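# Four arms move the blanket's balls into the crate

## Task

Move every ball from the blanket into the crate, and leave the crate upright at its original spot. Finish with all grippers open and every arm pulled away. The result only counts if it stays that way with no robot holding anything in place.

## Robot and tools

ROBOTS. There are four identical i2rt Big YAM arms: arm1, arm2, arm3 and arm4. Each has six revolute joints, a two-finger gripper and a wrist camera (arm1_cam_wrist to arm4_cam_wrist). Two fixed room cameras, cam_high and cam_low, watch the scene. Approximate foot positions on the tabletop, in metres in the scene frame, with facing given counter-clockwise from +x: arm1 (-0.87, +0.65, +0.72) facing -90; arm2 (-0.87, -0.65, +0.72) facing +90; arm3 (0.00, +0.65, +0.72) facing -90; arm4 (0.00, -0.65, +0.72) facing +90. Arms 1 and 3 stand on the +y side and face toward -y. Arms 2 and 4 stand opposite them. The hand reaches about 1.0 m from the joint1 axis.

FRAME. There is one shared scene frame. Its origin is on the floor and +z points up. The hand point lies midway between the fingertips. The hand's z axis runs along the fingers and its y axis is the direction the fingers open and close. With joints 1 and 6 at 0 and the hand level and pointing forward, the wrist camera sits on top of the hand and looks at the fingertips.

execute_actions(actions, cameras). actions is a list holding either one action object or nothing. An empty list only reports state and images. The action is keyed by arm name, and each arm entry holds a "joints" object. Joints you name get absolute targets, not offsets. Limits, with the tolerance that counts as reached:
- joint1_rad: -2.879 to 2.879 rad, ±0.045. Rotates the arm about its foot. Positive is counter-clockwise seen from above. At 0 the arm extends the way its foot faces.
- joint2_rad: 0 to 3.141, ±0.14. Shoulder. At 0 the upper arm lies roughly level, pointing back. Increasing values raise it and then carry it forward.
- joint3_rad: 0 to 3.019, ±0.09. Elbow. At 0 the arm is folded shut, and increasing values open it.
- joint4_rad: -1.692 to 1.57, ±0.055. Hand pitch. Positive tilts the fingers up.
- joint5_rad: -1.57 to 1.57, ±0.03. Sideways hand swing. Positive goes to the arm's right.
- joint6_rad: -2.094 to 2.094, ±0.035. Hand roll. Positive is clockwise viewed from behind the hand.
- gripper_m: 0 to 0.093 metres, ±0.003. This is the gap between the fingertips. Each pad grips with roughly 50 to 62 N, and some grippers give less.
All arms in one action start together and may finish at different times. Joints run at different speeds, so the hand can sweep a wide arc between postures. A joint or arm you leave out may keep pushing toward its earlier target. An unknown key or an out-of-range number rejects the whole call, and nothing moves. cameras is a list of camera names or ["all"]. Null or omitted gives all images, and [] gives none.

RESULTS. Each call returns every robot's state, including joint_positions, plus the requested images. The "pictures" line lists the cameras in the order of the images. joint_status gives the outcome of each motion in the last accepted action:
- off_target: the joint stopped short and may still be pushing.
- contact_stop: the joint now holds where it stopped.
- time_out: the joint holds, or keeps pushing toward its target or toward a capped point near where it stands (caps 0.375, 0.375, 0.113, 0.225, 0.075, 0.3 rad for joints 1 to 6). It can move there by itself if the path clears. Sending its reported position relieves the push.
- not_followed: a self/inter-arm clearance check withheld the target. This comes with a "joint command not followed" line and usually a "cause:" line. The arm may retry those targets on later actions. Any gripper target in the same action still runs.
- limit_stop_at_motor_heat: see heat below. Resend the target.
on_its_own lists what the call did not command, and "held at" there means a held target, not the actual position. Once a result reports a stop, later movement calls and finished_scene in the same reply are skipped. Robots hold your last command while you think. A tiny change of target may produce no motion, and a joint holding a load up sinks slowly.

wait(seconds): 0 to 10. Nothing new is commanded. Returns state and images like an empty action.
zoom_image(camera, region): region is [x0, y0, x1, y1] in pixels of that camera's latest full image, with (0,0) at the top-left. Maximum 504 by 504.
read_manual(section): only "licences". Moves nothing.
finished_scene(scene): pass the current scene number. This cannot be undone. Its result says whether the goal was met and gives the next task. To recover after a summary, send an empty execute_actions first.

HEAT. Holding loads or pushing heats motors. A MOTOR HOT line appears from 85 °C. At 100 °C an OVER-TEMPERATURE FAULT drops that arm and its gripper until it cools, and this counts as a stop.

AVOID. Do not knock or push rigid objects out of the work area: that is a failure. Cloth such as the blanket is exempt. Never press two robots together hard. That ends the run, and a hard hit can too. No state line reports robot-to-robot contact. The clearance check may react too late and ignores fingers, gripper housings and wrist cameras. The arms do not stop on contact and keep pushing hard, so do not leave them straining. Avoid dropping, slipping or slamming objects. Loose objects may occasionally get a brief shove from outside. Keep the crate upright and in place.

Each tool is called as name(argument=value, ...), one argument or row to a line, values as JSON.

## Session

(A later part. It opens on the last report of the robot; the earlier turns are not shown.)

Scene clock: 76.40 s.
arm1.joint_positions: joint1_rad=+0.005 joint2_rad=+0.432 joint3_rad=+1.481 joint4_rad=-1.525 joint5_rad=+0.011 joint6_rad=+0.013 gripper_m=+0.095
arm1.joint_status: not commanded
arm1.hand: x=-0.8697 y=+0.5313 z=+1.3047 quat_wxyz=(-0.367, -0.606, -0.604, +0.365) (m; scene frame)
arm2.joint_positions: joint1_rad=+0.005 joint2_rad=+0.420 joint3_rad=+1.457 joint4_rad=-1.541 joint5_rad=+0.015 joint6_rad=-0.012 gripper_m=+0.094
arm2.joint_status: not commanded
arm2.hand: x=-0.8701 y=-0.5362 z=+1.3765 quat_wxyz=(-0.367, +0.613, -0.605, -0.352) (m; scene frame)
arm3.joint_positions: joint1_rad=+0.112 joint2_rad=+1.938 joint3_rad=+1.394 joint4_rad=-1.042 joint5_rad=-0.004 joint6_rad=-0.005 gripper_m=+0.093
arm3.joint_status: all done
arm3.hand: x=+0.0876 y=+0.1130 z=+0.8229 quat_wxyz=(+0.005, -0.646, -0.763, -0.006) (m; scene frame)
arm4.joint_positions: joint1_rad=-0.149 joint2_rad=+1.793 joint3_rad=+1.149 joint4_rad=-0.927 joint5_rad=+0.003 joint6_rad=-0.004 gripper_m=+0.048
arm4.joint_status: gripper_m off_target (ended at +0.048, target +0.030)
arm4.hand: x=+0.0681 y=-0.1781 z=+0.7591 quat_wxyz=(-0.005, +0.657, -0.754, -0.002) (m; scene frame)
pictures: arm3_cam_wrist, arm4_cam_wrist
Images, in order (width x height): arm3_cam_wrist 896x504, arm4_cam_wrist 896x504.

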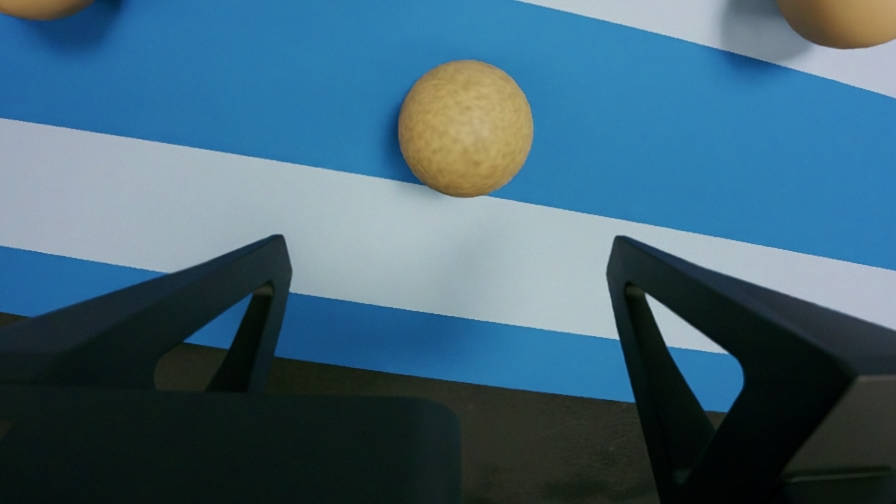

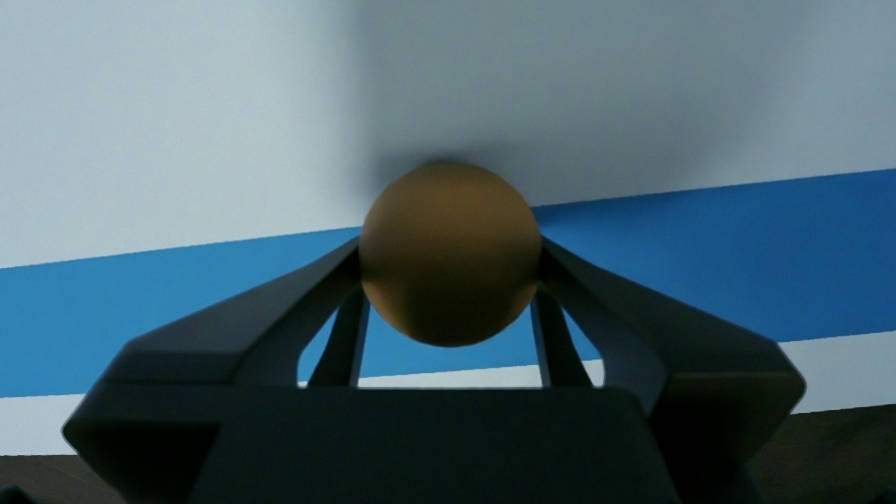

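execute_actions(
  actions=[
    {"arm3":{"joints":{"joint1_rad":0.102,"joint2_rad":2.06,"joint3_rad":1.385,"joint4_rad":-0.882}},"arm4":{"joints":{"joint1_rad":0.863,"joint2_rad":1.4,"joint3_rad":2.42,"joint4_rad":-1.15}}},
  ],
  cameras=["arm3_cam_wrist"],
)

execute_actions(
  actions=[
    {"arm3":{"joints":{"gripper_m":0.03}},"arm4":{"joints":{"joint2_rad":2.22}}},
  ],
  cameras=["arm3_cam_wrist","arm4_cam_wrist"],
)

Scene clock: 83.03 s.
arm1.joint_positions: joint1_rad=+0.005 joint2_rad=+0.432 joint3_rad=+1.481 joint4_rad=-1.525 joint5_rad=+0.011 joint6_rad=+0.013 gripper_m=+0.095
arm1.joint_status: not commanded
arm1.hand: x=-0.8697 y=+0.5313 z=+1.3047 quat_wxyz=(-0.367, -0.606, -0.604, +0.365) (m; scene frame)
arm2.joint_positions: joint1_rad=+0.005 joint2_rad=+0.420 joint3_rad=+1.457 joint4_rad=-1.541 joint5_rad=+0.015 joint6_rad=-0.012 gripper_m=+0.094
arm2.joint_status: not commanded
arm2.hand: x=-0.8701 y=-0.5362 z=+1.3765 quat_wxyz=(-0.367, +0.613, -0.605, -0.352) (m; scene frame)
arm3.joint_positions: joint1_rad=+0.109 joint2_rad=+2.077 joint3_rad=+1.377 joint4_rad=-0.893 joint5_rad=-0.004 joint6_rad=-0.005 gripper_m=+0.093
arm3.joint_status: all done
arm3.hand: x=+0.0870 y=+0.1053 z=+0.7443 quat_wxyz=(+0.007, -0.647, -0.762, -0.008) (m; scene frame)
arm4.joint_positions: joint1_rad=+0.860 joint2_rad=+1.388 joint3_rad=+2.381 joint4_rad=-1.142 joint5_rad=-0.002 joint6_rad=-0.004 gripper_m=+0.048
arm4.joint_status: all done
arm4.hand: x=-0.3606 y=-0.3536 z=+1.5455 quat_wxyz=(-0.230, +0.711, -0.255, -0.613) (m; scene frame)
pictures: arm3_cam_wrist
Images, in order (width x height): arm3_cam_wrist 896x504.

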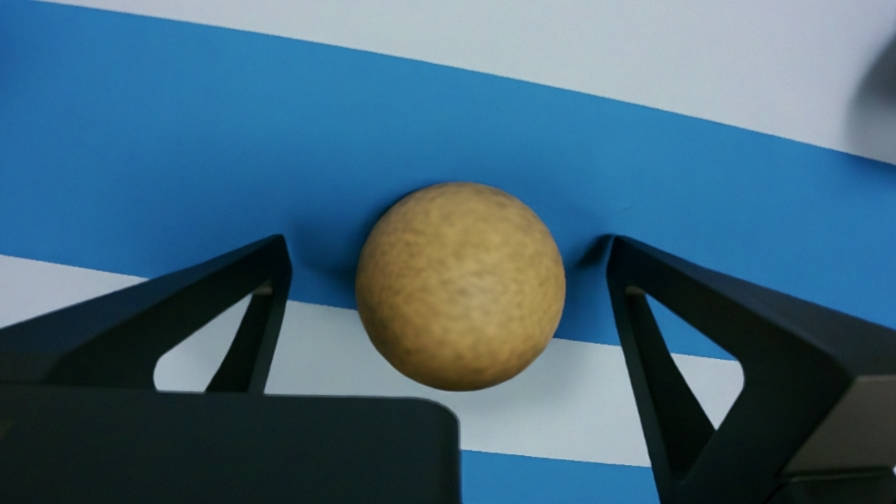

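Scene clock: 85.10 s.
arm1.joint_positions: joint1_rad=+0.005 joint2_rad=+0.432 joint3_rad=+1.481 joint4_rad=-1.525 joint5_rad=+0.011 joint6_rad=+0.013 gripper_m=+0.095
arm1.joint_status: not commanded
arm1.hand: x=-0.8697 y=+0.5313 z=+1.3047 quat_wxyz=(-0.367, -0.606, -0.604, +0.365) (m; scene frame)
arm2.joint_positions: joint1_rad=+0.005 joint2_rad=+0.420 joint3_rad=+1.457 joint4_rad=-1.541 joint5_rad=+0.015 joint6_rad=-0.012 gripper_m=+0.094
arm2.joint_status: not commanded
arm2.hand: x=-0.8701 y=-0.5362 z=+1.3765 quat_wxyz=(-0.367, +0.613, -0.605, -0.352) (m; scene frame)
arm3.joint_positions: joint1_rad=+0.109 joint2_rad=+2.077 joint3_rad=+1.377 joint4_rad=-0.893 joint5_rad=-0.003 joint6_rad=-0.005 gripper_m=+0.047
arm3.joint_status: gripper_m off_target (ended at +0.047, target +0.030)
arm3.hand: x=+0.0869 y=+0.1053 z=+0.7443 quat_wxyz=(+0.008, -0.647, -0.762, -0.008) (m; scene frame)
arm4.joint_positions: joint1_rad=+0.860 joint2_rad=+2.238 joint3_rad=+2.386 joint4_rad=-1.150 joint5_rad=-0.002 joint6_rad=-0.004 gripper_m=+0.048
arm4.joint_status: all done
arm4.hand: x=-0.6254 y=-0.1223 z=+0.9839 quat_wxyz=(-0.102, +0.902, -0.327, -0.264) (m; scene frame)
pictures: arm3_cam_wrist, arm4_cam_wrist
Images, in order (width x height): arm3_cam_wrist 896x504, arm4_cam_wrist 896x504.

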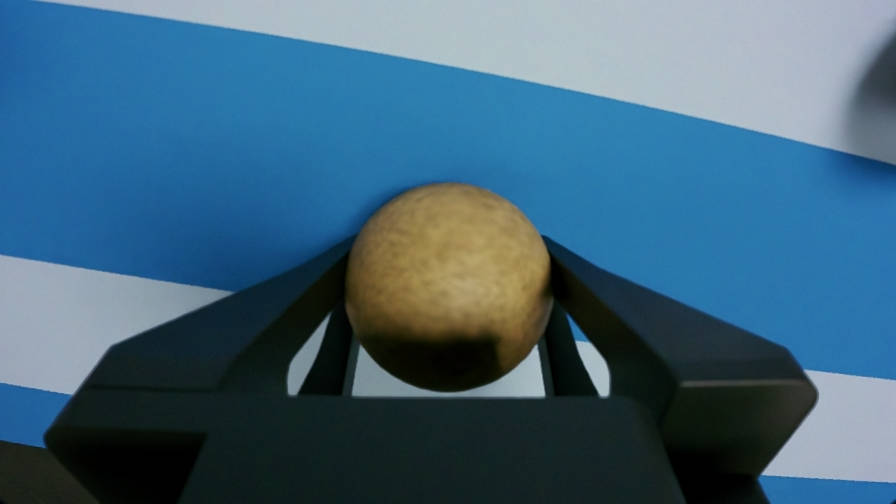

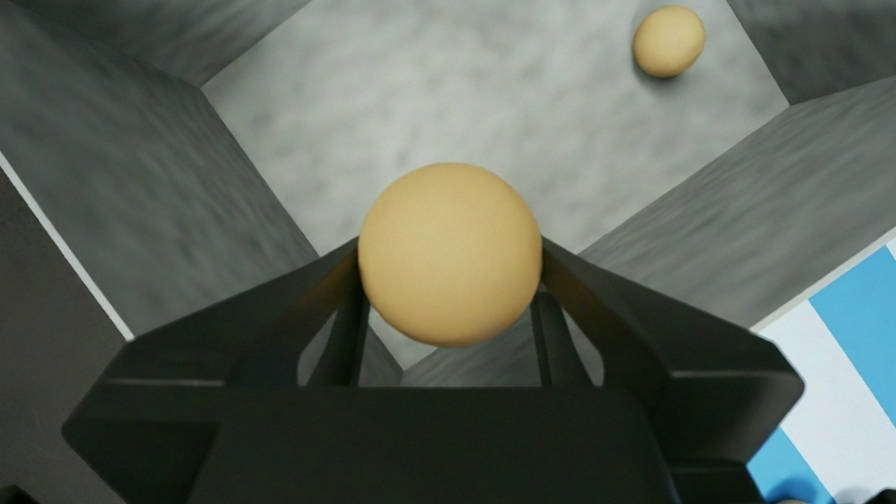

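execute_actions(
  actions=[
    {"arm3":{"joints":{"joint1_rad":-0.883,"joint2_rad":1.5,"joint3_rad":2.17,"joint4_rad":-0.87}},"arm4":{"joints":{"gripper_m":0.093}}},
  ],
  cameras=[],
)

execute_actions(
  actions=[
    {"arm3":{"joints":{"joint2_rad":2.2}},"arm4":{"joints":{"joint1_rad":-0.595,"joint2_rad":1.5}}},
  ],
  cameras=[],
)

execute_actions(
  actions=[
    {"arm3":{"joints":{"gripper_m":0.093}},"arm4":{"joints":{"joint2_rad":1.915,"joint3_rad":1.569,"joint4_rad":-1.218}}},
  ],
  cameras=["arm4_cam_wrist","cam_high"],
)

Scene clock: 94.67 s.
arm1.joint_positions: joint1_rad=+0.005 joint2_rad=+0.432 joint3_rad=+1.481 joint4_rad=-1.525 joint5_rad=+0.011 joint6_rad=+0.013 gripper_m=+0.095
arm1.joint_status: not commanded
arm1.hand: x=-0.8697 y=+0.5313 z=+1.3047 quat_wxyz=(-0.367, -0.606, -0.604, +0.365) (m; scene frame)
arm2.joint_positions: joint1_rad=+0.005 joint2_rad=+0.420 joint3_rad=+1.457 joint4_rad=-1.541 joint5_rad=+0.015 joint6_rad=-0.012 gripper_m=+0.094
arm2.joint_status: not commanded
arm2.hand: x=-0.8701 y=-0.5362 z=+1.3765 quat_wxyz=(-0.367, +0.613, -0.605, -0.352) (m; scene frame)
arm3.joint_positions: joint1_rad=-0.878 joint2_rad=+1.509 joint3_rad=+2.155 joint4_rad=-0.866 joint5_rad=+0.004 joint6_rad=-0.003 gripper_m=+0.047
arm3.joint_status: all done
arm3.hand: x=-0.4509 y=+0.2381 z=+1.4962 quat_wxyz=(-0.224, -0.727, -0.283, +0.584) (m; scene frame)
arm4.joint_positions: joint1_rad=+0.860 joint2_rad=+2.238 joint3_rad=+2.386 joint4_rad=-1.150 joint5_rad=-0.002 joint6_rad=-0.004 gripper_m=+0.093
arm4.joint_status: all done
arm4.hand: x=-0.6254 y=-0.1223 z=+0.9839 quat_wxyz=(-0.102, +0.902, -0.327, -0.264) (m; scene frame)
pictures: none
No camera images: the call's "cameras" was empty. Leave "cameras" out to get every camera's image.

Scene clock: 96.60 s.
arm1.joint_positions: joint1_rad=+0.005 joint2_rad=+0.432 joint3_rad=+1.481 joint4_rad=-1.525 joint5_rad=+0.011 joint6_rad=+0.013 gripper_m=+0.095
arm1.joint_status: not commanded
arm1.hand: x=-0.8697 y=+0.5313 z=+1.3047 quat_wxyz=(-0.367, -0.606, -0.604, +0.365) (m; scene frame)
arm2.joint_positions: joint1_rad=+0.005 joint2_rad=+0.420 joint3_rad=+1.457 joint4_rad=-1.541 joint5_rad=+0.015 joint6_rad=-0.012 gripper_m=+0.094
arm2.joint_status: not commanded
arm2.hand: x=-0.8701 y=-0.5362 z=+1.3765 quat_wxyz=(-0.367, +0.613, -0.605, -0.352) (m; scene frame)
arm3.joint_positions: joint1_rad=-0.878 joint2_rad=+2.195 joint3_rad=+2.141 joint4_rad=-0.869 joint5_rad=+0.003 joint6_rad=-0.008 gripper_m=+0.046
arm3.joint_status: all done
arm3.hand: x=-0.6108 y=+0.0912 z=+0.9893 quat_wxyz=(-0.113, -0.882, -0.347, +0.298) (m; scene frame)
arm4.joint_positions: joint1_rad=-0.601 joint2_rad=+1.506 joint3_rad=+2.418 joint4_rad=-1.150 joint5_rad=+0.004 joint6_rad=-0.003 gripper_m=+0.093
arm4.joint_status: all done
arm4.hand: x=+0.3007 y=-0.2130 z=+1.5061 quat_wxyz=(-0.550, +0.366, -0.692, -0.292) (m; scene frame)
pictures: none
No camera images: the call's "cameras" was empty. Leave "cameras" out to get every camera's image.

Scene clock: 98.50 s.
arm1.joint_positions: joint1_rad=+0.005 joint2_rad=+0.432 joint3_rad=+1.481 joint4_rad=-1.525 joint5_rad=+0.011 joint6_rad=+0.013 gripper_m=+0.095
arm1.joint_status: not commanded
arm1.hand: x=-0.8697 y=+0.5313 z=+1.3047 quat_wxyz=(-0.367, -0.606, -0.604, +0.365) (m; scene frame)
arm2.joint_positions: joint1_rad=+0.005 joint2_rad=+0.420 joint3_rad=+1.457 joint4_rad=-1.541 joint5_rad=+0.015 joint6_rad=-0.012 gripper_m=+0.094
arm2.joint_status: not commanded
arm2.hand: x=-0.8701 y=-0.5362 z=+1.3765 quat_wxyz=(-0.367, +0.613, -0.605, -0.352) (m; scene frame)
arm3.joint_positions: joint1_rad=-0.878 joint2_rad=+2.195 joint3_rad=+2.141 joint4_rad=-0.869 joint5_rad=+0.003 joint6_rad=-0.008 gripper_m=+0.093
arm3.joint_status: all done
arm3.hand: x=-0.6108 y=+0.0912 z=+0.9893 quat_wxyz=(-0.113, -0.882, -0.347, +0.298) (m; scene frame)
arm4.joint_positions: joint1_rad=-0.601 joint2_rad=+1.917 joint3_rad=+1.571 joint4_rad=-1.218 joint5_rad=+0.004 joint6_rad=-0.003 gripper_m=+0.093
arm4.joint_status: all done
arm4.hand: x=+0.3225 y=-0.1746 z=+0.8381 quat_wxyz=(-0.007, +0.471, -0.882, -0.004) (m; scene frame)
pictures: arm4_cam_wrist, cam_high
Images, in order (width x height): arm4_cam_wrist 896x504, cam_high 896x504.

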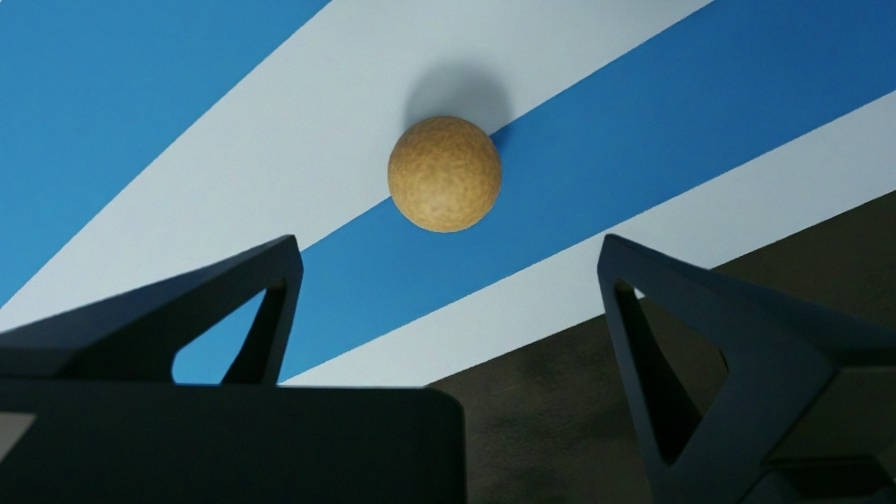

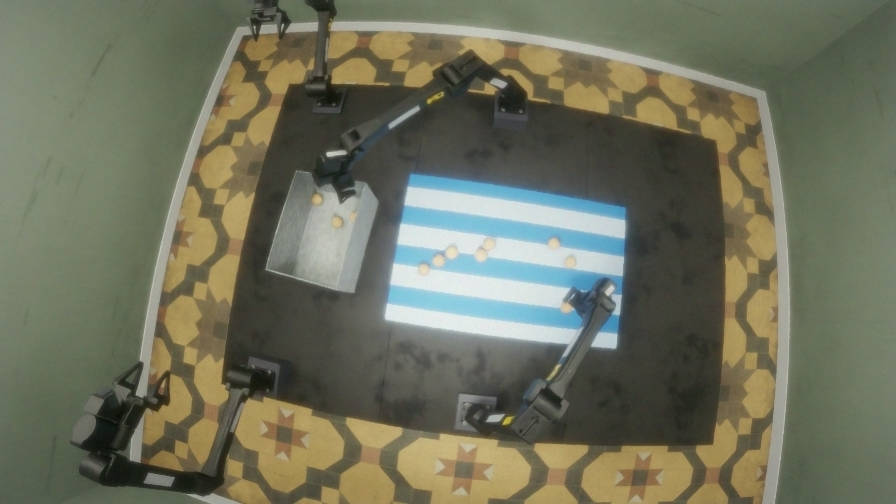

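execute_actions(
  actions=[
    {"arm3":{"joints":{"joint1_rad":0.342,"joint2_rad":1.4}},"arm4":{"joints":{"joint2_rad":1.975,"joint3_rad":1.416,"joint4_rad":-1.01}}},
  ],
  cameras=["arm4_cam_wrist"],
)

execute_actions(
  actions=[
    {"arm3":{"joints":{"joint2_rad":2.085,"joint3_rad":1.685,"joint4_rad":-1.152}},"arm4":{"joints":{"gripper_m":0.03}}},
  ],
  cameras=["arm3_cam_wrist","arm4_cam_wrist"],
)

Scene clock: 109.83 s.
arm1.joint_positions: joint1_rad=+0.005 joint2_rad=+0.432 joint3_rad=+1.481 joint4_rad=-1.525 joint5_rad=+0.011 joint6_rad=+0.013 gripper_m=+0.095
arm1.joint_status: not commanded
arm1.hand: x=-0.8697 y=+0.5313 z=+1.3047 quat_wxyz=(-0.367, -0.606, -0.604, +0.365) (m; scene frame)
arm2.joint_positions: joint1_rad=+0.005 joint2_rad=+0.420 joint3_rad=+1.457 joint4_rad=-1.541 joint5_rad=+0.015 joint6_rad=-0.012 gripper_m=+0.094
arm2.joint_status: not commanded
arm2.hand: x=-0.8701 y=-0.5362 z=+1.3765 quat_wxyz=(-0.367, +0.613, -0.605, -0.352) (m; scene frame)
arm3.joint_positions: joint1_rad=+0.344 joint2_rad=+1.408 joint3_rad=+2.159 joint4_rad=-0.869 joint5_rad=-0.003 joint6_rad=-0.005 gripper_m=+0.093
arm3.joint_status: all done
arm3.hand: x=+0.2123 y=+0.1415 z=+1.5534 quat_wxyz=(-0.552, -0.412, -0.624, +0.369) (m; scene frame)
arm4.joint_positions: joint1_rad=-0.601 joint2_rad=+1.971 joint3_rad=+1.418 joint4_rad=-1.020 joint5_rad=+0.004 joint6_rad=-0.003 gripper_m=+0.093
arm4.joint_status: all done
arm4.hand: x=+0.3119 y=-0.1896 z=+0.7556 quat_wxyz=(-0.003, +0.471, -0.882, -0.002) (m; scene frame)
pictures: arm4_cam_wrist
Images, in order (width x height): arm4_cam_wrist 896x504.

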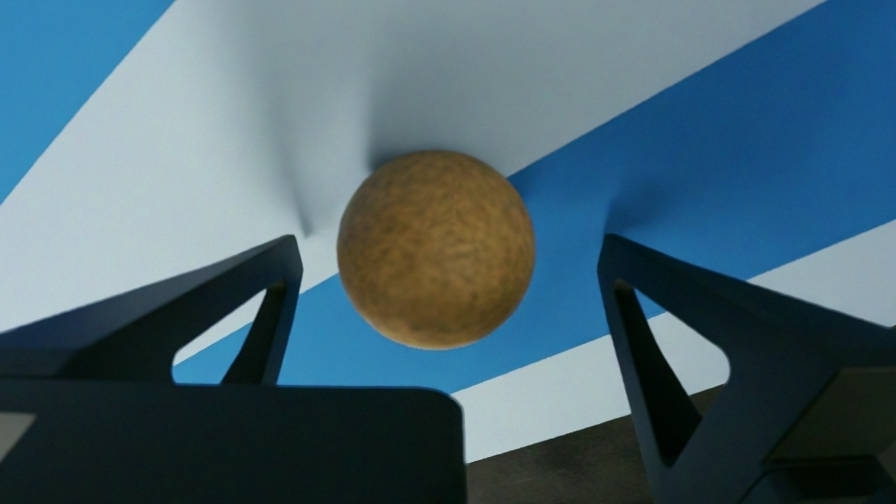

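Scene clock: 111.63 s.
arm1.joint_positions: joint1_rad=+0.005 joint2_rad=+0.432 joint3_rad=+1.481 joint4_rad=-1.525 joint5_rad=+0.011 joint6_rad=+0.013 gripper_m=+0.095
arm1.joint_status: not commanded
arm1.hand: x=-0.8697 y=+0.5313 z=+1.3047 quat_wxyz=(-0.367, -0.606, -0.604, +0.365) (m; scene frame)
arm2.joint_positions: joint1_rad=+0.005 joint2_rad=+0.420 joint3_rad=+1.457 joint4_rad=-1.541 joint5_rad=+0.015 joint6_rad=-0.012 gripper_m=+0.094
arm2.joint_status: not commanded
arm2.hand: x=-0.8701 y=-0.5362 z=+1.3765 quat_wxyz=(-0.367, +0.613, -0.605, -0.352) (m; scene frame)
arm3.joint_positions: joint1_rad=+0.344 joint2_rad=+2.076 joint3_rad=+1.654 joint4_rad=-1.149 joint5_rad=-0.003 joint6_rad=-0.005 gripper_m=+0.093
arm3.joint_status: all done
arm3.hand: x=+0.2352 y=+0.0839 z=+0.8340 quat_wxyz=(-0.001, -0.553, -0.833, -0.001) (m; scene frame)
arm4.joint_positions: joint1_rad=-0.601 joint2_rad=+1.971 joint3_rad=+1.418 joint4_rad=-1.020 joint5_rad=+0.003 joint6_rad=-0.003 gripper_m=+0.047
arm4.joint_status: gripper_m off_target (ended at +0.047, target +0.030)
arm4.hand: x=+0.3118 y=-0.1896 z=+0.7556 quat_wxyz=(-0.003, +0.471, -0.882, -0.002) (m; scene frame)
pictures: arm3_cam_wrist, arm4_cam_wrist
Images, in order (width x height): arm3_cam_wrist 896x504, arm4_cam_wrist 896x504.

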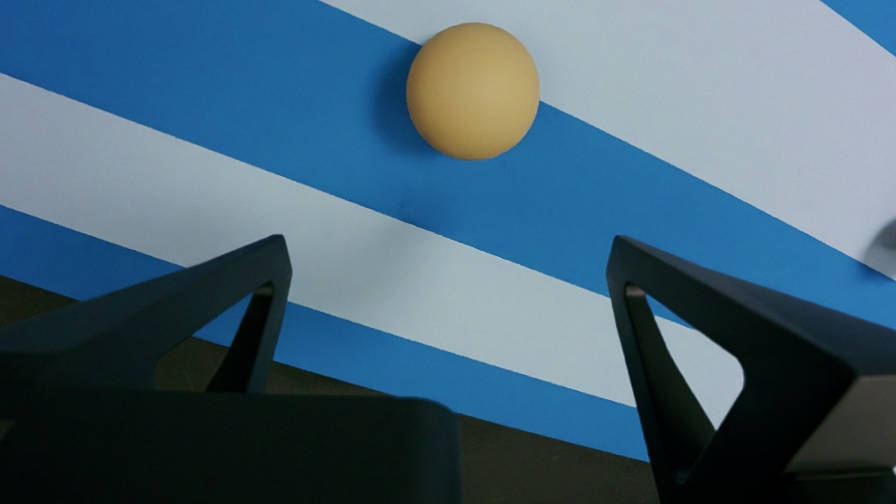

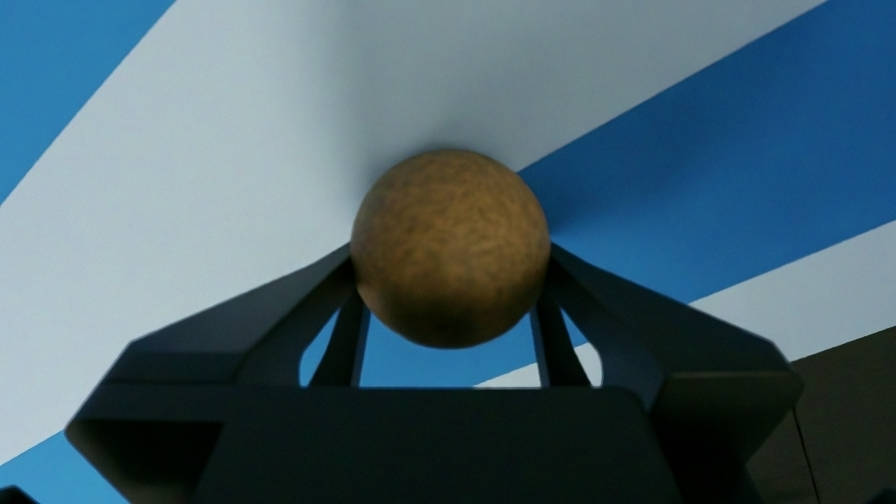

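execute_actions(
  actions=[
    {"arm3":{"joints":{"joint1_rad":0.322,"joint2_rad":2.21,"joint3_rad":1.685,"joint4_rad":-1.01}},"arm4":{"joints":{"joint1_rad":0.863,"joint2_rad":1.3,"joint3_rad":1.6,"joint4_rad":-1.15}}},
  ],
  cameras=["arm3_cam_wrist"],
)

execute_actions(
  actions=[
    {"arm3":{"joints":{"gripper_m":0.03}},"arm4":{"joints":{"joint2_rad":2.22,"joint3_rad":2.42}}},
  ],
  cameras=["arm3_cam_wrist","arm4_cam_wrist"],
)

Scene clock: 117.37 s.
arm1.joint_positions: joint1_rad=+0.005 joint2_rad=+0.432 joint3_rad=+1.481 joint4_rad=-1.525 joint5_rad=+0.011 joint6_rad=+0.013 gripper_m=+0.095
arm1.joint_status: not commanded
arm1.hand: x=-0.8697 y=+0.5313 z=+1.3047 quat_wxyz=(-0.367, -0.606, -0.604, +0.365) (m; scene frame)
arm2.joint_positions: joint1_rad=+0.005 joint2_rad=+0.420 joint3_rad=+1.457 joint4_rad=-1.541 joint5_rad=+0.015 joint6_rad=-0.012 gripper_m=+0.094
arm2.joint_status: not commanded
arm2.hand: x=-0.8701 y=-0.5362 z=+1.3765 quat_wxyz=(-0.367, +0.613, -0.605, -0.352) (m; scene frame)
arm3.joint_positions: joint1_rad=+0.325 joint2_rad=+2.221 joint3_rad=+1.654 joint4_rad=-1.021 joint5_rad=+0.001 joint6_rad=-0.005 gripper_m=+0.093
arm3.joint_status: all done
arm3.hand: x=+0.2273 y=+0.0698 z=+0.7467 quat_wxyz=(+0.008, -0.561, -0.828, -0.004) (m; scene frame)
arm4.joint_positions: joint1_rad=+0.871 joint2_rad=+1.293 joint3_rad=+1.581 joint4_rad=-1.142 joint5_rad=-0.001 joint6_rad=-0.003 gripper_m=+0.047
arm4.joint_status: all done
arm4.hand: x=-0.3939 y=-0.3284 z=+1.1835 quat_wxyz=(-0.124, +0.881, -0.314, -0.331) (m; scene frame)
pictures: arm3_cam_wrist
Images, in order (width x height): arm3_cam_wrist 896x504.

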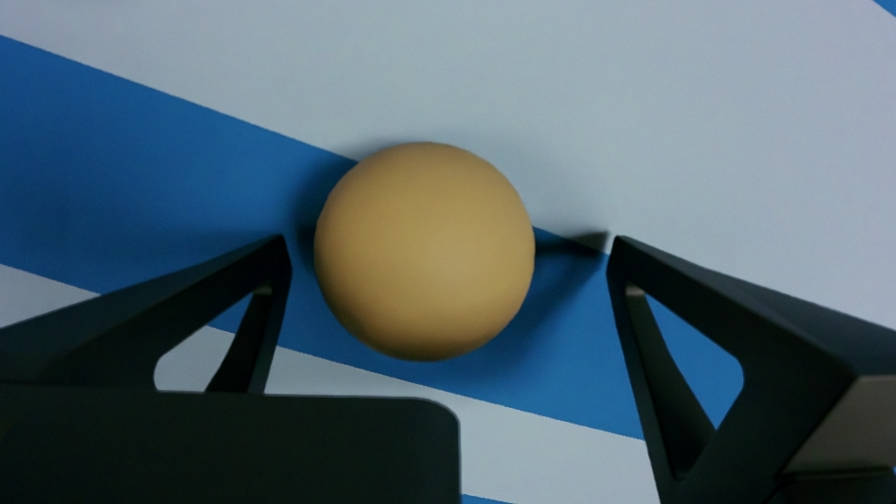

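Scene clock: 119.13 s.
arm1.joint_positions: joint1_rad=+0.005 joint2_rad=+0.432 joint3_rad=+1.481 joint4_rad=-1.525 joint5_rad=+0.011 joint6_rad=+0.013 gripper_m=+0.095
arm1.joint_status: not commanded
arm1.hand: x=-0.8697 y=+0.5313 z=+1.3047 quat_wxyz=(-0.367, -0.606, -0.604, +0.365) (m; scene frame)
arm2.joint_positions: joint1_rad=+0.005 joint2_rad=+0.420 joint3_rad=+1.457 joint4_rad=-1.541 joint5_rad=+0.015 joint6_rad=-0.012 gripper_m=+0.094
arm2.joint_status: not commanded
arm2.hand: x=-0.8701 y=-0.5362 z=+1.3765 quat_wxyz=(-0.367, +0.613, -0.605, -0.352) (m; scene frame)
arm3.joint_positions: joint1_rad=+0.325 joint2_rad=+2.221 joint3_rad=+1.654 joint4_rad=-1.021 joint5_rad=+0.001 joint6_rad=-0.005 gripper_m=+0.046
arm3.joint_status: gripper_m off_target (ended at +0.046, target +0.030)
arm3.hand: x=+0.2274 y=+0.0699 z=+0.7467 quat_wxyz=(+0.007, -0.561, -0.828, -0.004) (m; scene frame)
arm4.joint_positions: joint1_rad=+0.871 joint2_rad=+2.249 joint3_rad=+2.352 joint4_rad=-1.148 joint5_rad=-0.001 joint6_rad=-0.003 gripper_m=+0.047
arm4.joint_status: all done
arm4.hand: x=-0.6280 y=-0.1315 z=+0.9584 quat_wxyz=(-0.093, +0.909, -0.325, -0.246) (m; scene frame)
pictures: arm3_cam_wrist, arm4_cam_wrist
Images, in order (width x height): arm3_cam_wrist 896x504, arm4_cam_wrist 896x504.

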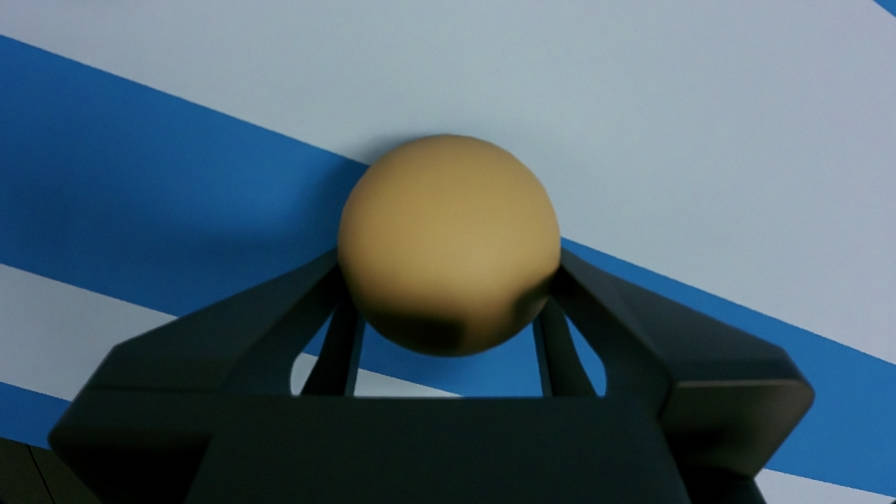

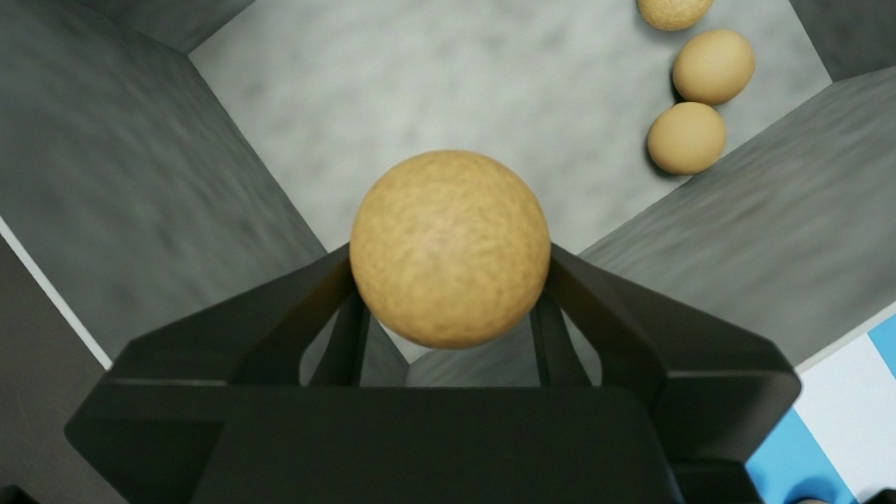

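execute_actions(
  actions=[
    {"arm3":{"joints":{"joint1_rad":-0.883,"joint2_rad":1.4,"joint3_rad":1.9,"joint4_rad":-0.87}},"arm4":{"joints":{"gripper_m":0.093}}},
  ],
  cameras=[],
)

execute_actions(
  actions=[
    {"arm3":{"joints":{"joint2_rad":2.2,"joint3_rad":2.19}},"arm4":{"joints":{"joint1_rad":0.478,"joint2_rad":1.6,"joint6_rad":1.4}}},
  ],
  cameras=[],
)

execute_actions(
  actions=[
    {"arm3":{"joints":{"gripper_m":0.093}},"arm4":{"joints":{"joint2_rad":2.015,"joint3_rad":1.73,"joint4_rad":-1.278}}},
  ],
  cameras=["arm4_cam_wrist","cam_high"],
)

Scene clock: 136.10 s.
arm1.joint_positions: joint1_rad=+0.005 joint2_rad=+0.432 joint3_rad=+1.481 joint4_rad=-1.525 joint5_rad=+0.011 joint6_rad=+0.013 gripper_m=+0.095
arm1.joint_status: not commanded
arm1.hand: x=-0.8697 y=+0.5313 z=+1.3047 quat_wxyz=(-0.367, -0.606, -0.604, +0.365) (m; scene frame)
arm2.joint_positions: joint1_rad=+0.005 joint2_rad=+0.420 joint3_rad=+1.457 joint4_rad=-1.541 joint5_rad=+0.015 joint6_rad=-0.012 gripper_m=+0.094
arm2.joint_status: not commanded
arm2.hand: x=-0.8701 y=-0.5362 z=+1.3765 quat_wxyz=(-0.367, +0.613, -0.605, -0.352) (m; scene frame)
arm3.joint_positions: joint1_rad=-0.887 joint2_rad=+1.414 joint3_rad=+1.887 joint4_rad=-0.866 joint5_rad=+0.004 joint6_rad=-0.003 gripper_m=+0.046
arm3.joint_status: all done
arm3.hand: x=-0.4440 y=+0.2519 z=+1.4025 quat_wxyz=(-0.197, -0.776, -0.298, +0.520) (m; scene frame)
arm4.joint_positions: joint1_rad=+0.871 joint2_rad=+2.249 joint3_rad=+2.352 joint4_rad=-1.148 joint5_rad=-0.001 joint6_rad=-0.003 gripper_m=+0.093
arm4.joint_status: all done
arm4.hand: x=-0.6280 y=-0.1315 z=+0.9584 quat_wxyz=(-0.093, +0.909, -0.325, -0.246) (m; scene frame)
pictures: none
No camera images: the call's "cameras" was empty. Leave "cameras" out to get every camera's image.

Scene clock: 138.20 s.
arm1.joint_positions: joint1_rad=+0.005 joint2_rad=+0.432 joint3_rad=+1.481 joint4_rad=-1.525 joint5_rad=+0.011 joint6_rad=+0.013 gripper_m=+0.095
arm1.joint_status: not commanded
arm1.hand: x=-0.8697 y=+0.5313 z=+1.3047 quat_wxyz=(-0.367, -0.606, -0.604, +0.365) (m; scene frame)
arm2.joint_positions: joint1_rad=+0.005 joint2_rad=+0.420 joint3_rad=+1.457 joint4_rad=-1.541 joint5_rad=+0.015 joint6_rad=-0.012 gripper_m=+0.094
arm2.joint_status: not commanded
arm2.hand: x=-0.8701 y=-0.5362 z=+1.3765 quat_wxyz=(-0.367, +0.613, -0.605, -0.352) (m; scene frame)
arm3.joint_positions: joint1_rad=-0.879 joint2_rad=+2.199 joint3_rad=+2.159 joint4_rad=-0.868 joint5_rad=+0.003 joint6_rad=-0.008 gripper_m=+0.045
arm3.joint_status: all done
arm3.hand: x=-0.6146 y=+0.0890 z=+0.9958 quat_wxyz=(-0.115, -0.880, -0.346, +0.305) (m; scene frame)
arm4.joint_positions: joint1_rad=+0.483 joint2_rad=+1.618 joint3_rad=+2.415 joint4_rad=-1.148 joint5_rad=+0.001 joint6_rad=+1.390 gripper_m=+0.093
arm4.joint_status: all done
arm4.hand: x=-0.2858 y=-0.1235 z=+1.4439 quat_wxyz=(+0.086, +0.271, -0.771, -0.570) (m; scene frame)
pictures: none
No camera images: the call's "cameras" was empty. Leave "cameras" out to get every camera's image.

Scene clock: 140.17 s.
arm1.joint_positions: joint1_rad=+0.005 joint2_rad=+0.432 joint3_rad=+1.481 joint4_rad=-1.525 joint5_rad=+0.011 joint6_rad=+0.013 gripper_m=+0.095
arm1.joint_status: not commanded
arm1.hand: x=-0.8697 y=+0.5313 z=+1.3047 quat_wxyz=(-0.367, -0.606, -0.604, +0.365) (m; scene frame)
arm2.joint_positions: joint1_rad=+0.005 joint2_rad=+0.420 joint3_rad=+1.457 joint4_rad=-1.541 joint5_rad=+0.015 joint6_rad=-0.012 gripper_m=+0.094
arm2.joint_status: not commanded
arm2.hand: x=-0.8701 y=-0.5362 z=+1.3765 quat_wxyz=(-0.367, +0.613, -0.605, -0.352) (m; scene frame)
arm3.joint_positions: joint1_rad=-0.879 joint2_rad=+2.199 joint3_rad=+2.159 joint4_rad=-0.868 joint5_rad=+0.003 joint6_rad=-0.008 gripper_m=+0.093
arm3.joint_status: all done
arm3.hand: x=-0.6146 y=+0.0890 z=+0.9958 quat_wxyz=(-0.115, -0.880, -0.345, +0.305) (m; scene frame)
arm4.joint_positions: joint1_rad=+0.483 joint2_rad=+2.016 joint3_rad=+1.704 joint4_rad=-1.277 joint5_rad=+0.001 joint6_rad=+1.391 gripper_m=+0.093
arm4.joint_status: all done
arm4.hand: x=-0.2849 y=-0.1167 z=+0.8296 quat_wxyz=(-0.004, +0.329, -0.944, +0.004) (m; scene frame)
pictures: arm4_cam_wrist, cam_high
Images, in order (width x height): arm4_cam_wrist 896x504, cam_high 896x504.

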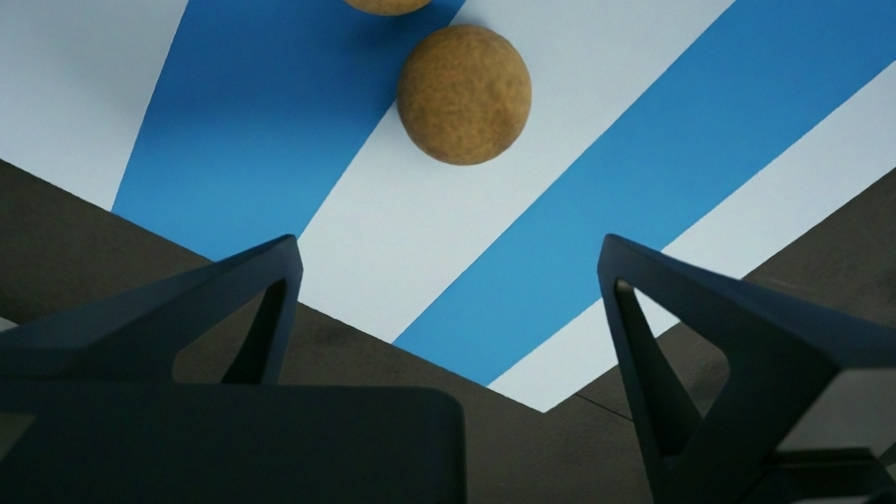

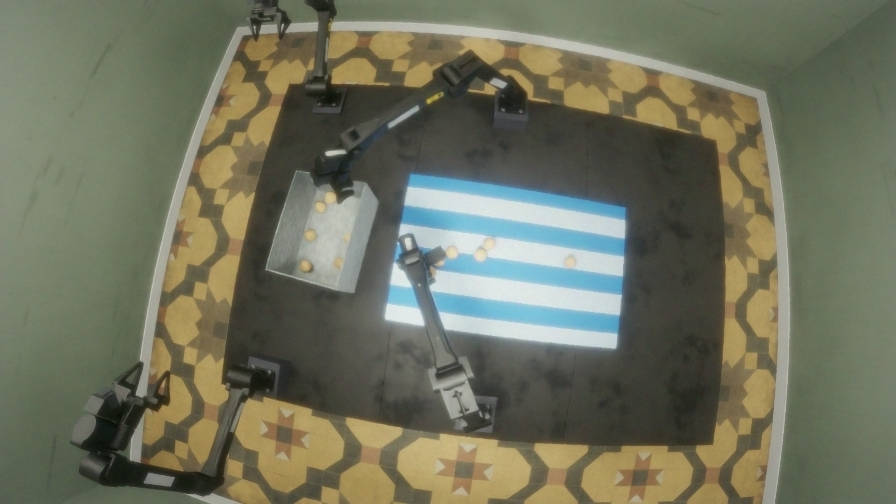

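execute_actions(
  actions=[
    {"arm3":{"joints":{"joint2_rad":1.3}},"arm4":{"joints":{"joint1_rad":0.45,"joint2_rad":2.075,"joint3_rad":1.6,"joint4_rad":-1.08,"joint6_rad":0.95}}},
  ],
  cameras=["arm4_cam_wrist"],
)

execute_actions(
  actions=[
    {"arm3":{"joints":{"joint1_rad":0.392,"joint4_rad":-1.375,"joint3_rad":2.2}},"arm4":{"joints":{"gripper_m":0.03}}},
  ],
  cameras=["arm4_cam_wrist"],
)

Scene clock: 147.23 s.
arm1.joint_positions: joint1_rad=+0.005 joint2_rad=+0.432 joint3_rad=+1.481 joint4_rad=-1.525 joint5_rad=+0.011 joint6_rad=+0.013 gripper_m=+0.095
arm1.joint_status: not commanded
arm1.hand: x=-0.8697 y=+0.5313 z=+1.3047 quat_wxyz=(-0.367, -0.606, -0.604, +0.365) (m; scene frame)
arm2.joint_positions: joint1_rad=+0.005 joint2_rad=+0.420 joint3_rad=+1.457 joint4_rad=-1.541 joint5_rad=+0.015 joint6_rad=-0.012 gripper_m=+0.094
arm2.joint_status: not commanded
arm2.hand: x=-0.8701 y=-0.5362 z=+1.3765 quat_wxyz=(-0.367, +0.613, -0.605, -0.352) (m; scene frame)
arm3.joint_positions: joint1_rad=-0.879 joint2_rad=+1.297 joint3_rad=+2.173 joint4_rad=-0.868 joint5_rad=+0.003 joint6_rad=-0.008 gripper_m=+0.093
arm3.joint_status: all done
arm3.hand: x=-0.3509 y=+0.3302 z=+1.6158 quat_wxyz=(-0.253, -0.656, -0.257, +0.663) (m; scene frame)
arm4.joint_positions: joint1_rad=+0.449 joint2_rad=+2.067 joint3_rad=+1.604 joint4_rad=-1.090 joint5_rad=+0.001 joint6_rad=+0.959 gripper_m=+0.093
arm4.joint_status: all done
arm4.hand: x=-0.2675 y=-0.1041 z=+0.7647 quat_wxyz=(-0.005, +0.509, -0.861, -0.013) (m; scene frame)
pictures: arm4_cam_wrist
Images, in order (width x height): arm4_cam_wrist 896x504.

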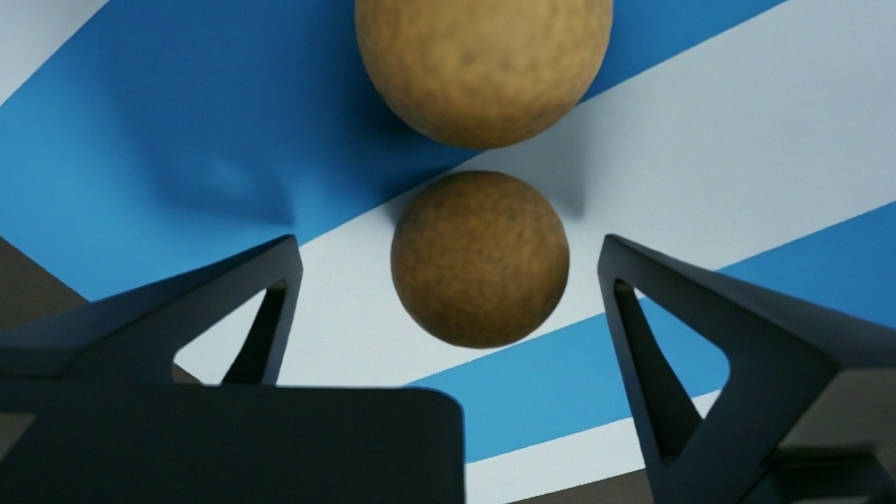

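Scene clock: 148.87 s.
arm1.joint_positions: joint1_rad=+0.005 joint2_rad=+0.432 joint3_rad=+1.481 joint4_rad=-1.525 joint5_rad=+0.011 joint6_rad=+0.013 gripper_m=+0.095
arm1.joint_status: not commanded
arm1.hand: x=-0.8697 y=+0.5313 z=+1.3047 quat_wxyz=(-0.367, -0.606, -0.604, +0.365) (m; scene frame)
arm2.joint_positions: joint1_rad=+0.005 joint2_rad=+0.420 joint3_rad=+1.457 joint4_rad=-1.541 joint5_rad=+0.015 joint6_rad=-0.012 gripper_m=+0.094
arm2.joint_status: not commanded
arm2.hand: x=-0.8701 y=-0.5362 z=+1.3765 quat_wxyz=(-0.367, +0.613, -0.605, -0.352) (m; scene frame)
arm3.joint_positions: joint1_rad=+0.392 joint2_rad=+1.313 joint3_rad=+2.173 joint4_rad=-1.365 joint5_rad=+0.001 joint6_rad=-0.007 gripper_m=+0.093
arm3.joint_status: all done
arm3.hand: x=+0.1947 y=+0.2387 z=+1.4913 quat_wxyz=(-0.428, -0.458, -0.729, +0.274) (m; scene frame)
arm4.joint_positions: joint1_rad=+0.449 joint2_rad=+2.067 joint3_rad=+1.604 joint4_rad=-1.090 joint5_rad=+0.001 joint6_rad=+0.959 gripper_m=+0.048
arm4.joint_status: gripper_m off_target (ended at +0.048, target +0.030)
arm4.hand: x=-0.2675 y=-0.1041 z=+0.7647 quat_wxyz=(-0.005, +0.509, -0.861, -0.013) (m; scene frame)
pictures: arm4_cam_wrist
Images, in order (width x height): arm4_cam_wrist 896x504.

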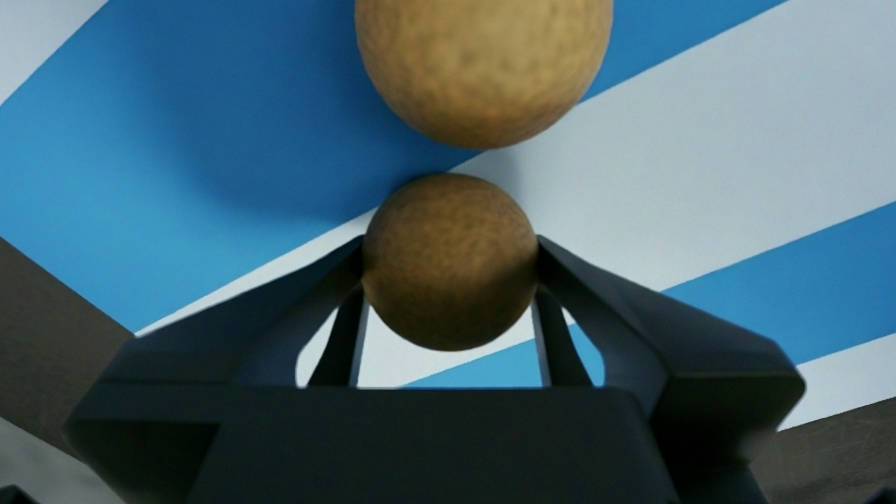

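execute_actions(
  actions=[
    {"arm3":{"joints":{"joint2_rad":2.37}},"arm4":{"joints":{"joint2_rad":1.6,"joint3_rad":2.42,"joint4_rad":-1.15}}},
  ],
  cameras=["arm3_cam_wrist"],
)

Scene clock: 153.57 s.
arm1.joint_positions: joint1_rad=+0.005 joint2_rad=+0.432 joint3_rad=+1.481 joint4_rad=-1.525 joint5_rad=+0.011 joint6_rad=+0.013 gripper_m=+0.095
arm1.joint_status: not commanded
arm1.hand: x=-0.8697 y=+0.5313 z=+1.3047 quat_wxyz=(-0.367, -0.606, -0.604, +0.365) (m; scene frame)
arm2.joint_positions: joint1_rad=+0.005 joint2_rad=+0.420 joint3_rad=+1.457 joint4_rad=-1.541 joint5_rad=+0.015 joint6_rad=-0.012 gripper_m=+0.094
arm2.joint_status: not commanded
arm2.hand: x=-0.8701 y=-0.5362 z=+1.3765 quat_wxyz=(-0.367, +0.613, -0.605, -0.352) (m; scene frame)
arm3.joint_positions: joint1_rad=+0.392 joint2_rad=+2.375 joint3_rad=+2.167 joint4_rad=-1.368 joint5_rad=+0.001 joint6_rad=-0.007 gripper_m=+0.093
arm3.joint_status: all done
arm3.hand: x=+0.3048 y=+0.0041 z=+0.8269 quat_wxyz=(+0.002, -0.532, -0.847, +0.000) (m; scene frame)
arm4.joint_positions: joint1_rad=+0.449 joint2_rad=+1.622 joint3_rad=+2.412 joint4_rad=-1.146 joint5_rad=+0.001 joint6_rad=+0.957 gripper_m=+0.048
arm4.joint_status: all done
arm4.hand: x=-0.2686 y=-0.1112 z=+1.4406 quat_wxyz=(-0.048, +0.419, -0.703, -0.573) (m; scene frame)
pictures: arm3_cam_wrist
Images, in order (width x height): arm3_cam_wrist 896x504.

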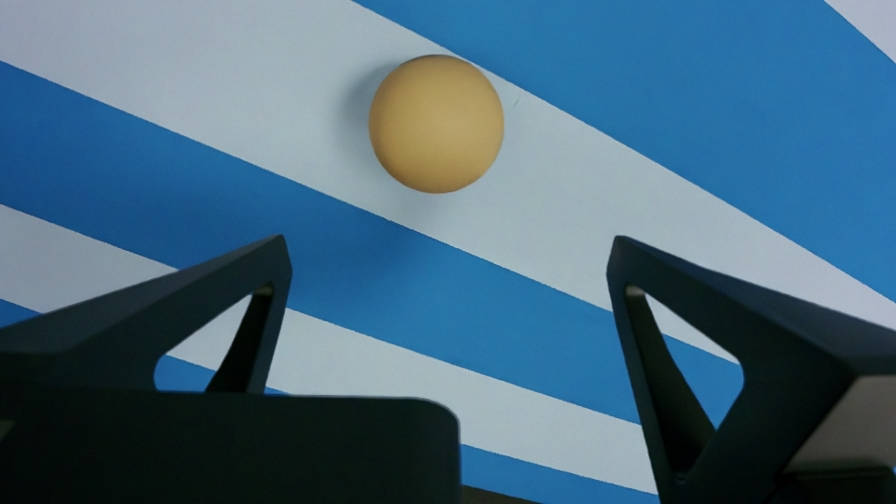

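execute_actions(
  actions=[
    {"arm3":{"joints":{"joint1_rad":0.41,"joint2_rad":2.455,"joint3_rad":2.135,"joint4_rad":-1.23}},"arm4":{"joints":{"joint1_rad":0.863,"joint2_rad":2.2}}},
  ],
  cameras=["arm3_cam_wrist"],
)

execute_actions(
  actions=[
    {"arm3":{"joints":{"gripper_m":0.03}},"arm4":{"joints":{"gripper_m":0.093}}},
  ],
  cameras=["arm3_cam_wrist"],
)

Scene clock: 158.73 s.
arm1.joint_positions: joint1_rad=+0.005 joint2_rad=+0.432 joint3_rad=+1.481 joint4_rad=-1.525 joint5_rad=+0.011 joint6_rad=+0.013 gripper_m=+0.095
arm1.joint_status: not commanded
arm1.hand: x=-0.8697 y=+0.5313 z=+1.3047 quat_wxyz=(-0.367, -0.606, -0.604, +0.365) (m; scene frame)
arm2.joint_positions: joint1_rad=+0.005 joint2_rad=+0.420 joint3_rad=+1.457 joint4_rad=-1.541 joint5_rad=+0.015 joint6_rad=-0.012 gripper_m=+0.094
arm2.joint_status: not commanded
arm2.hand: x=-0.8701 y=-0.5362 z=+1.3765 quat_wxyz=(-0.367, +0.613, -0.605, -0.352) (m; scene frame)
arm3.joint_positions: joint1_rad=+0.406 joint2_rad=+2.469 joint3_rad=+2.127 joint4_rad=-1.241 joint5_rad=+0.001 joint6_rad=-0.007 gripper_m=+0.093
arm3.joint_status: all done
arm3.hand: x=+0.3148 y=+0.0056 z=+0.7465 quat_wxyz=(+0.006, -0.526, -0.850, -0.002) (m; scene frame)
arm4.joint_positions: joint1_rad=+0.857 joint2_rad=+2.214 joint3_rad=+2.385 joint4_rad=-1.151 joint5_rad=+0.000 joint6_rad=+0.957 gripper_m=+0.048
arm4.joint_status: all done
arm4.hand: x=-0.6213 y=-0.1222 z=+1.0024 quat_wxyz=(+0.032, +0.645, -0.705, -0.292) (m; scene frame)
pictures: arm3_cam_wrist
Images, in order (width x height): arm3_cam_wrist 896x504.

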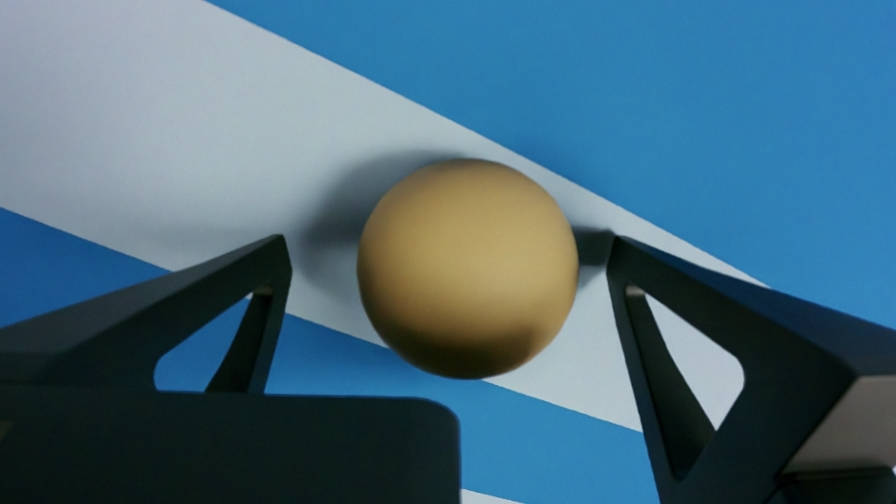

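Scene clock: 159.37 s.
arm1.joint_positions: joint1_rad=+0.005 joint2_rad=+0.432 joint3_rad=+1.481 joint4_rad=-1.525 joint5_rad=+0.011 joint6_rad=+0.013 gripper_m=+0.095
arm1.joint_status: not commanded
arm1.hand: x=-0.8697 y=+0.5313 z=+1.3047 quat_wxyz=(-0.367, -0.606, -0.604, +0.365) (m; scene frame)
arm2.joint_positions: joint1_rad=+0.005 joint2_rad=+0.420 joint3_rad=+1.457 joint4_rad=-1.541 joint5_rad=+0.015 joint6_rad=-0.012 gripper_m=+0.094
arm2.joint_status: not commanded
arm2.hand: x=-0.8701 y=-0.5362 z=+1.3765 quat_wxyz=(-0.367, +0.613, -0.605, -0.352) (m; scene frame)
arm3.joint_positions: joint1_rad=+0.406 joint2_rad=+2.469 joint3_rad=+2.127 joint4_rad=-1.241 joint5_rad=+0.001 joint6_rad=-0.007 gripper_m=+0.047
arm3.joint_status: gripper_m off_target (ended at +0.047, target +0.030)
arm3.hand: x=+0.3148 y=+0.0056 z=+0.7465 quat_wxyz=(+0.006, -0.526, -0.850, -0.002) (m; scene frame)
arm4.joint_positions: joint1_rad=+0.857 joint2_rad=+2.214 joint3_rad=+2.385 joint4_rad=-1.151 joint5_rad=+0.000 joint6_rad=+0.957 gripper_m=+0.093
arm4.joint_status: all done
arm4.hand: x=-0.6213 y=-0.1222 z=+1.0024 quat_wxyz=(+0.032, +0.645, -0.705, -0.292) (m; scene frame)
pictures: arm3_cam_wrist
Images, in order (width x height): arm3_cam_wrist 896x504.

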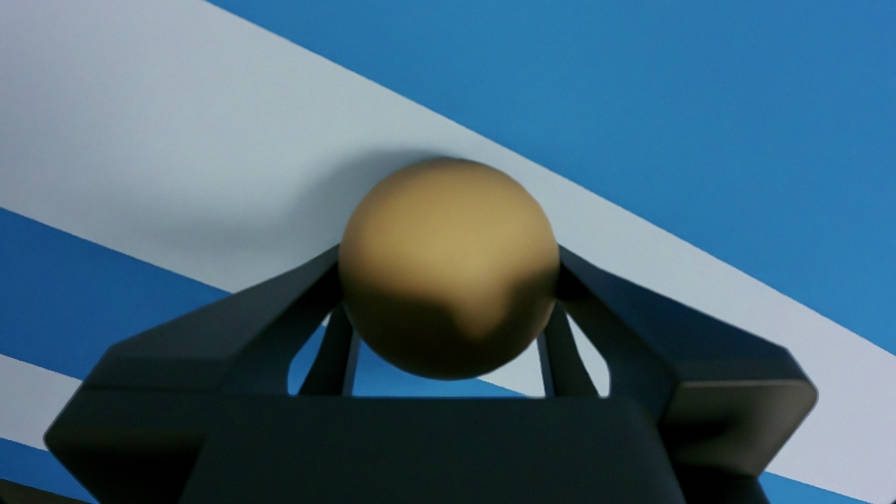

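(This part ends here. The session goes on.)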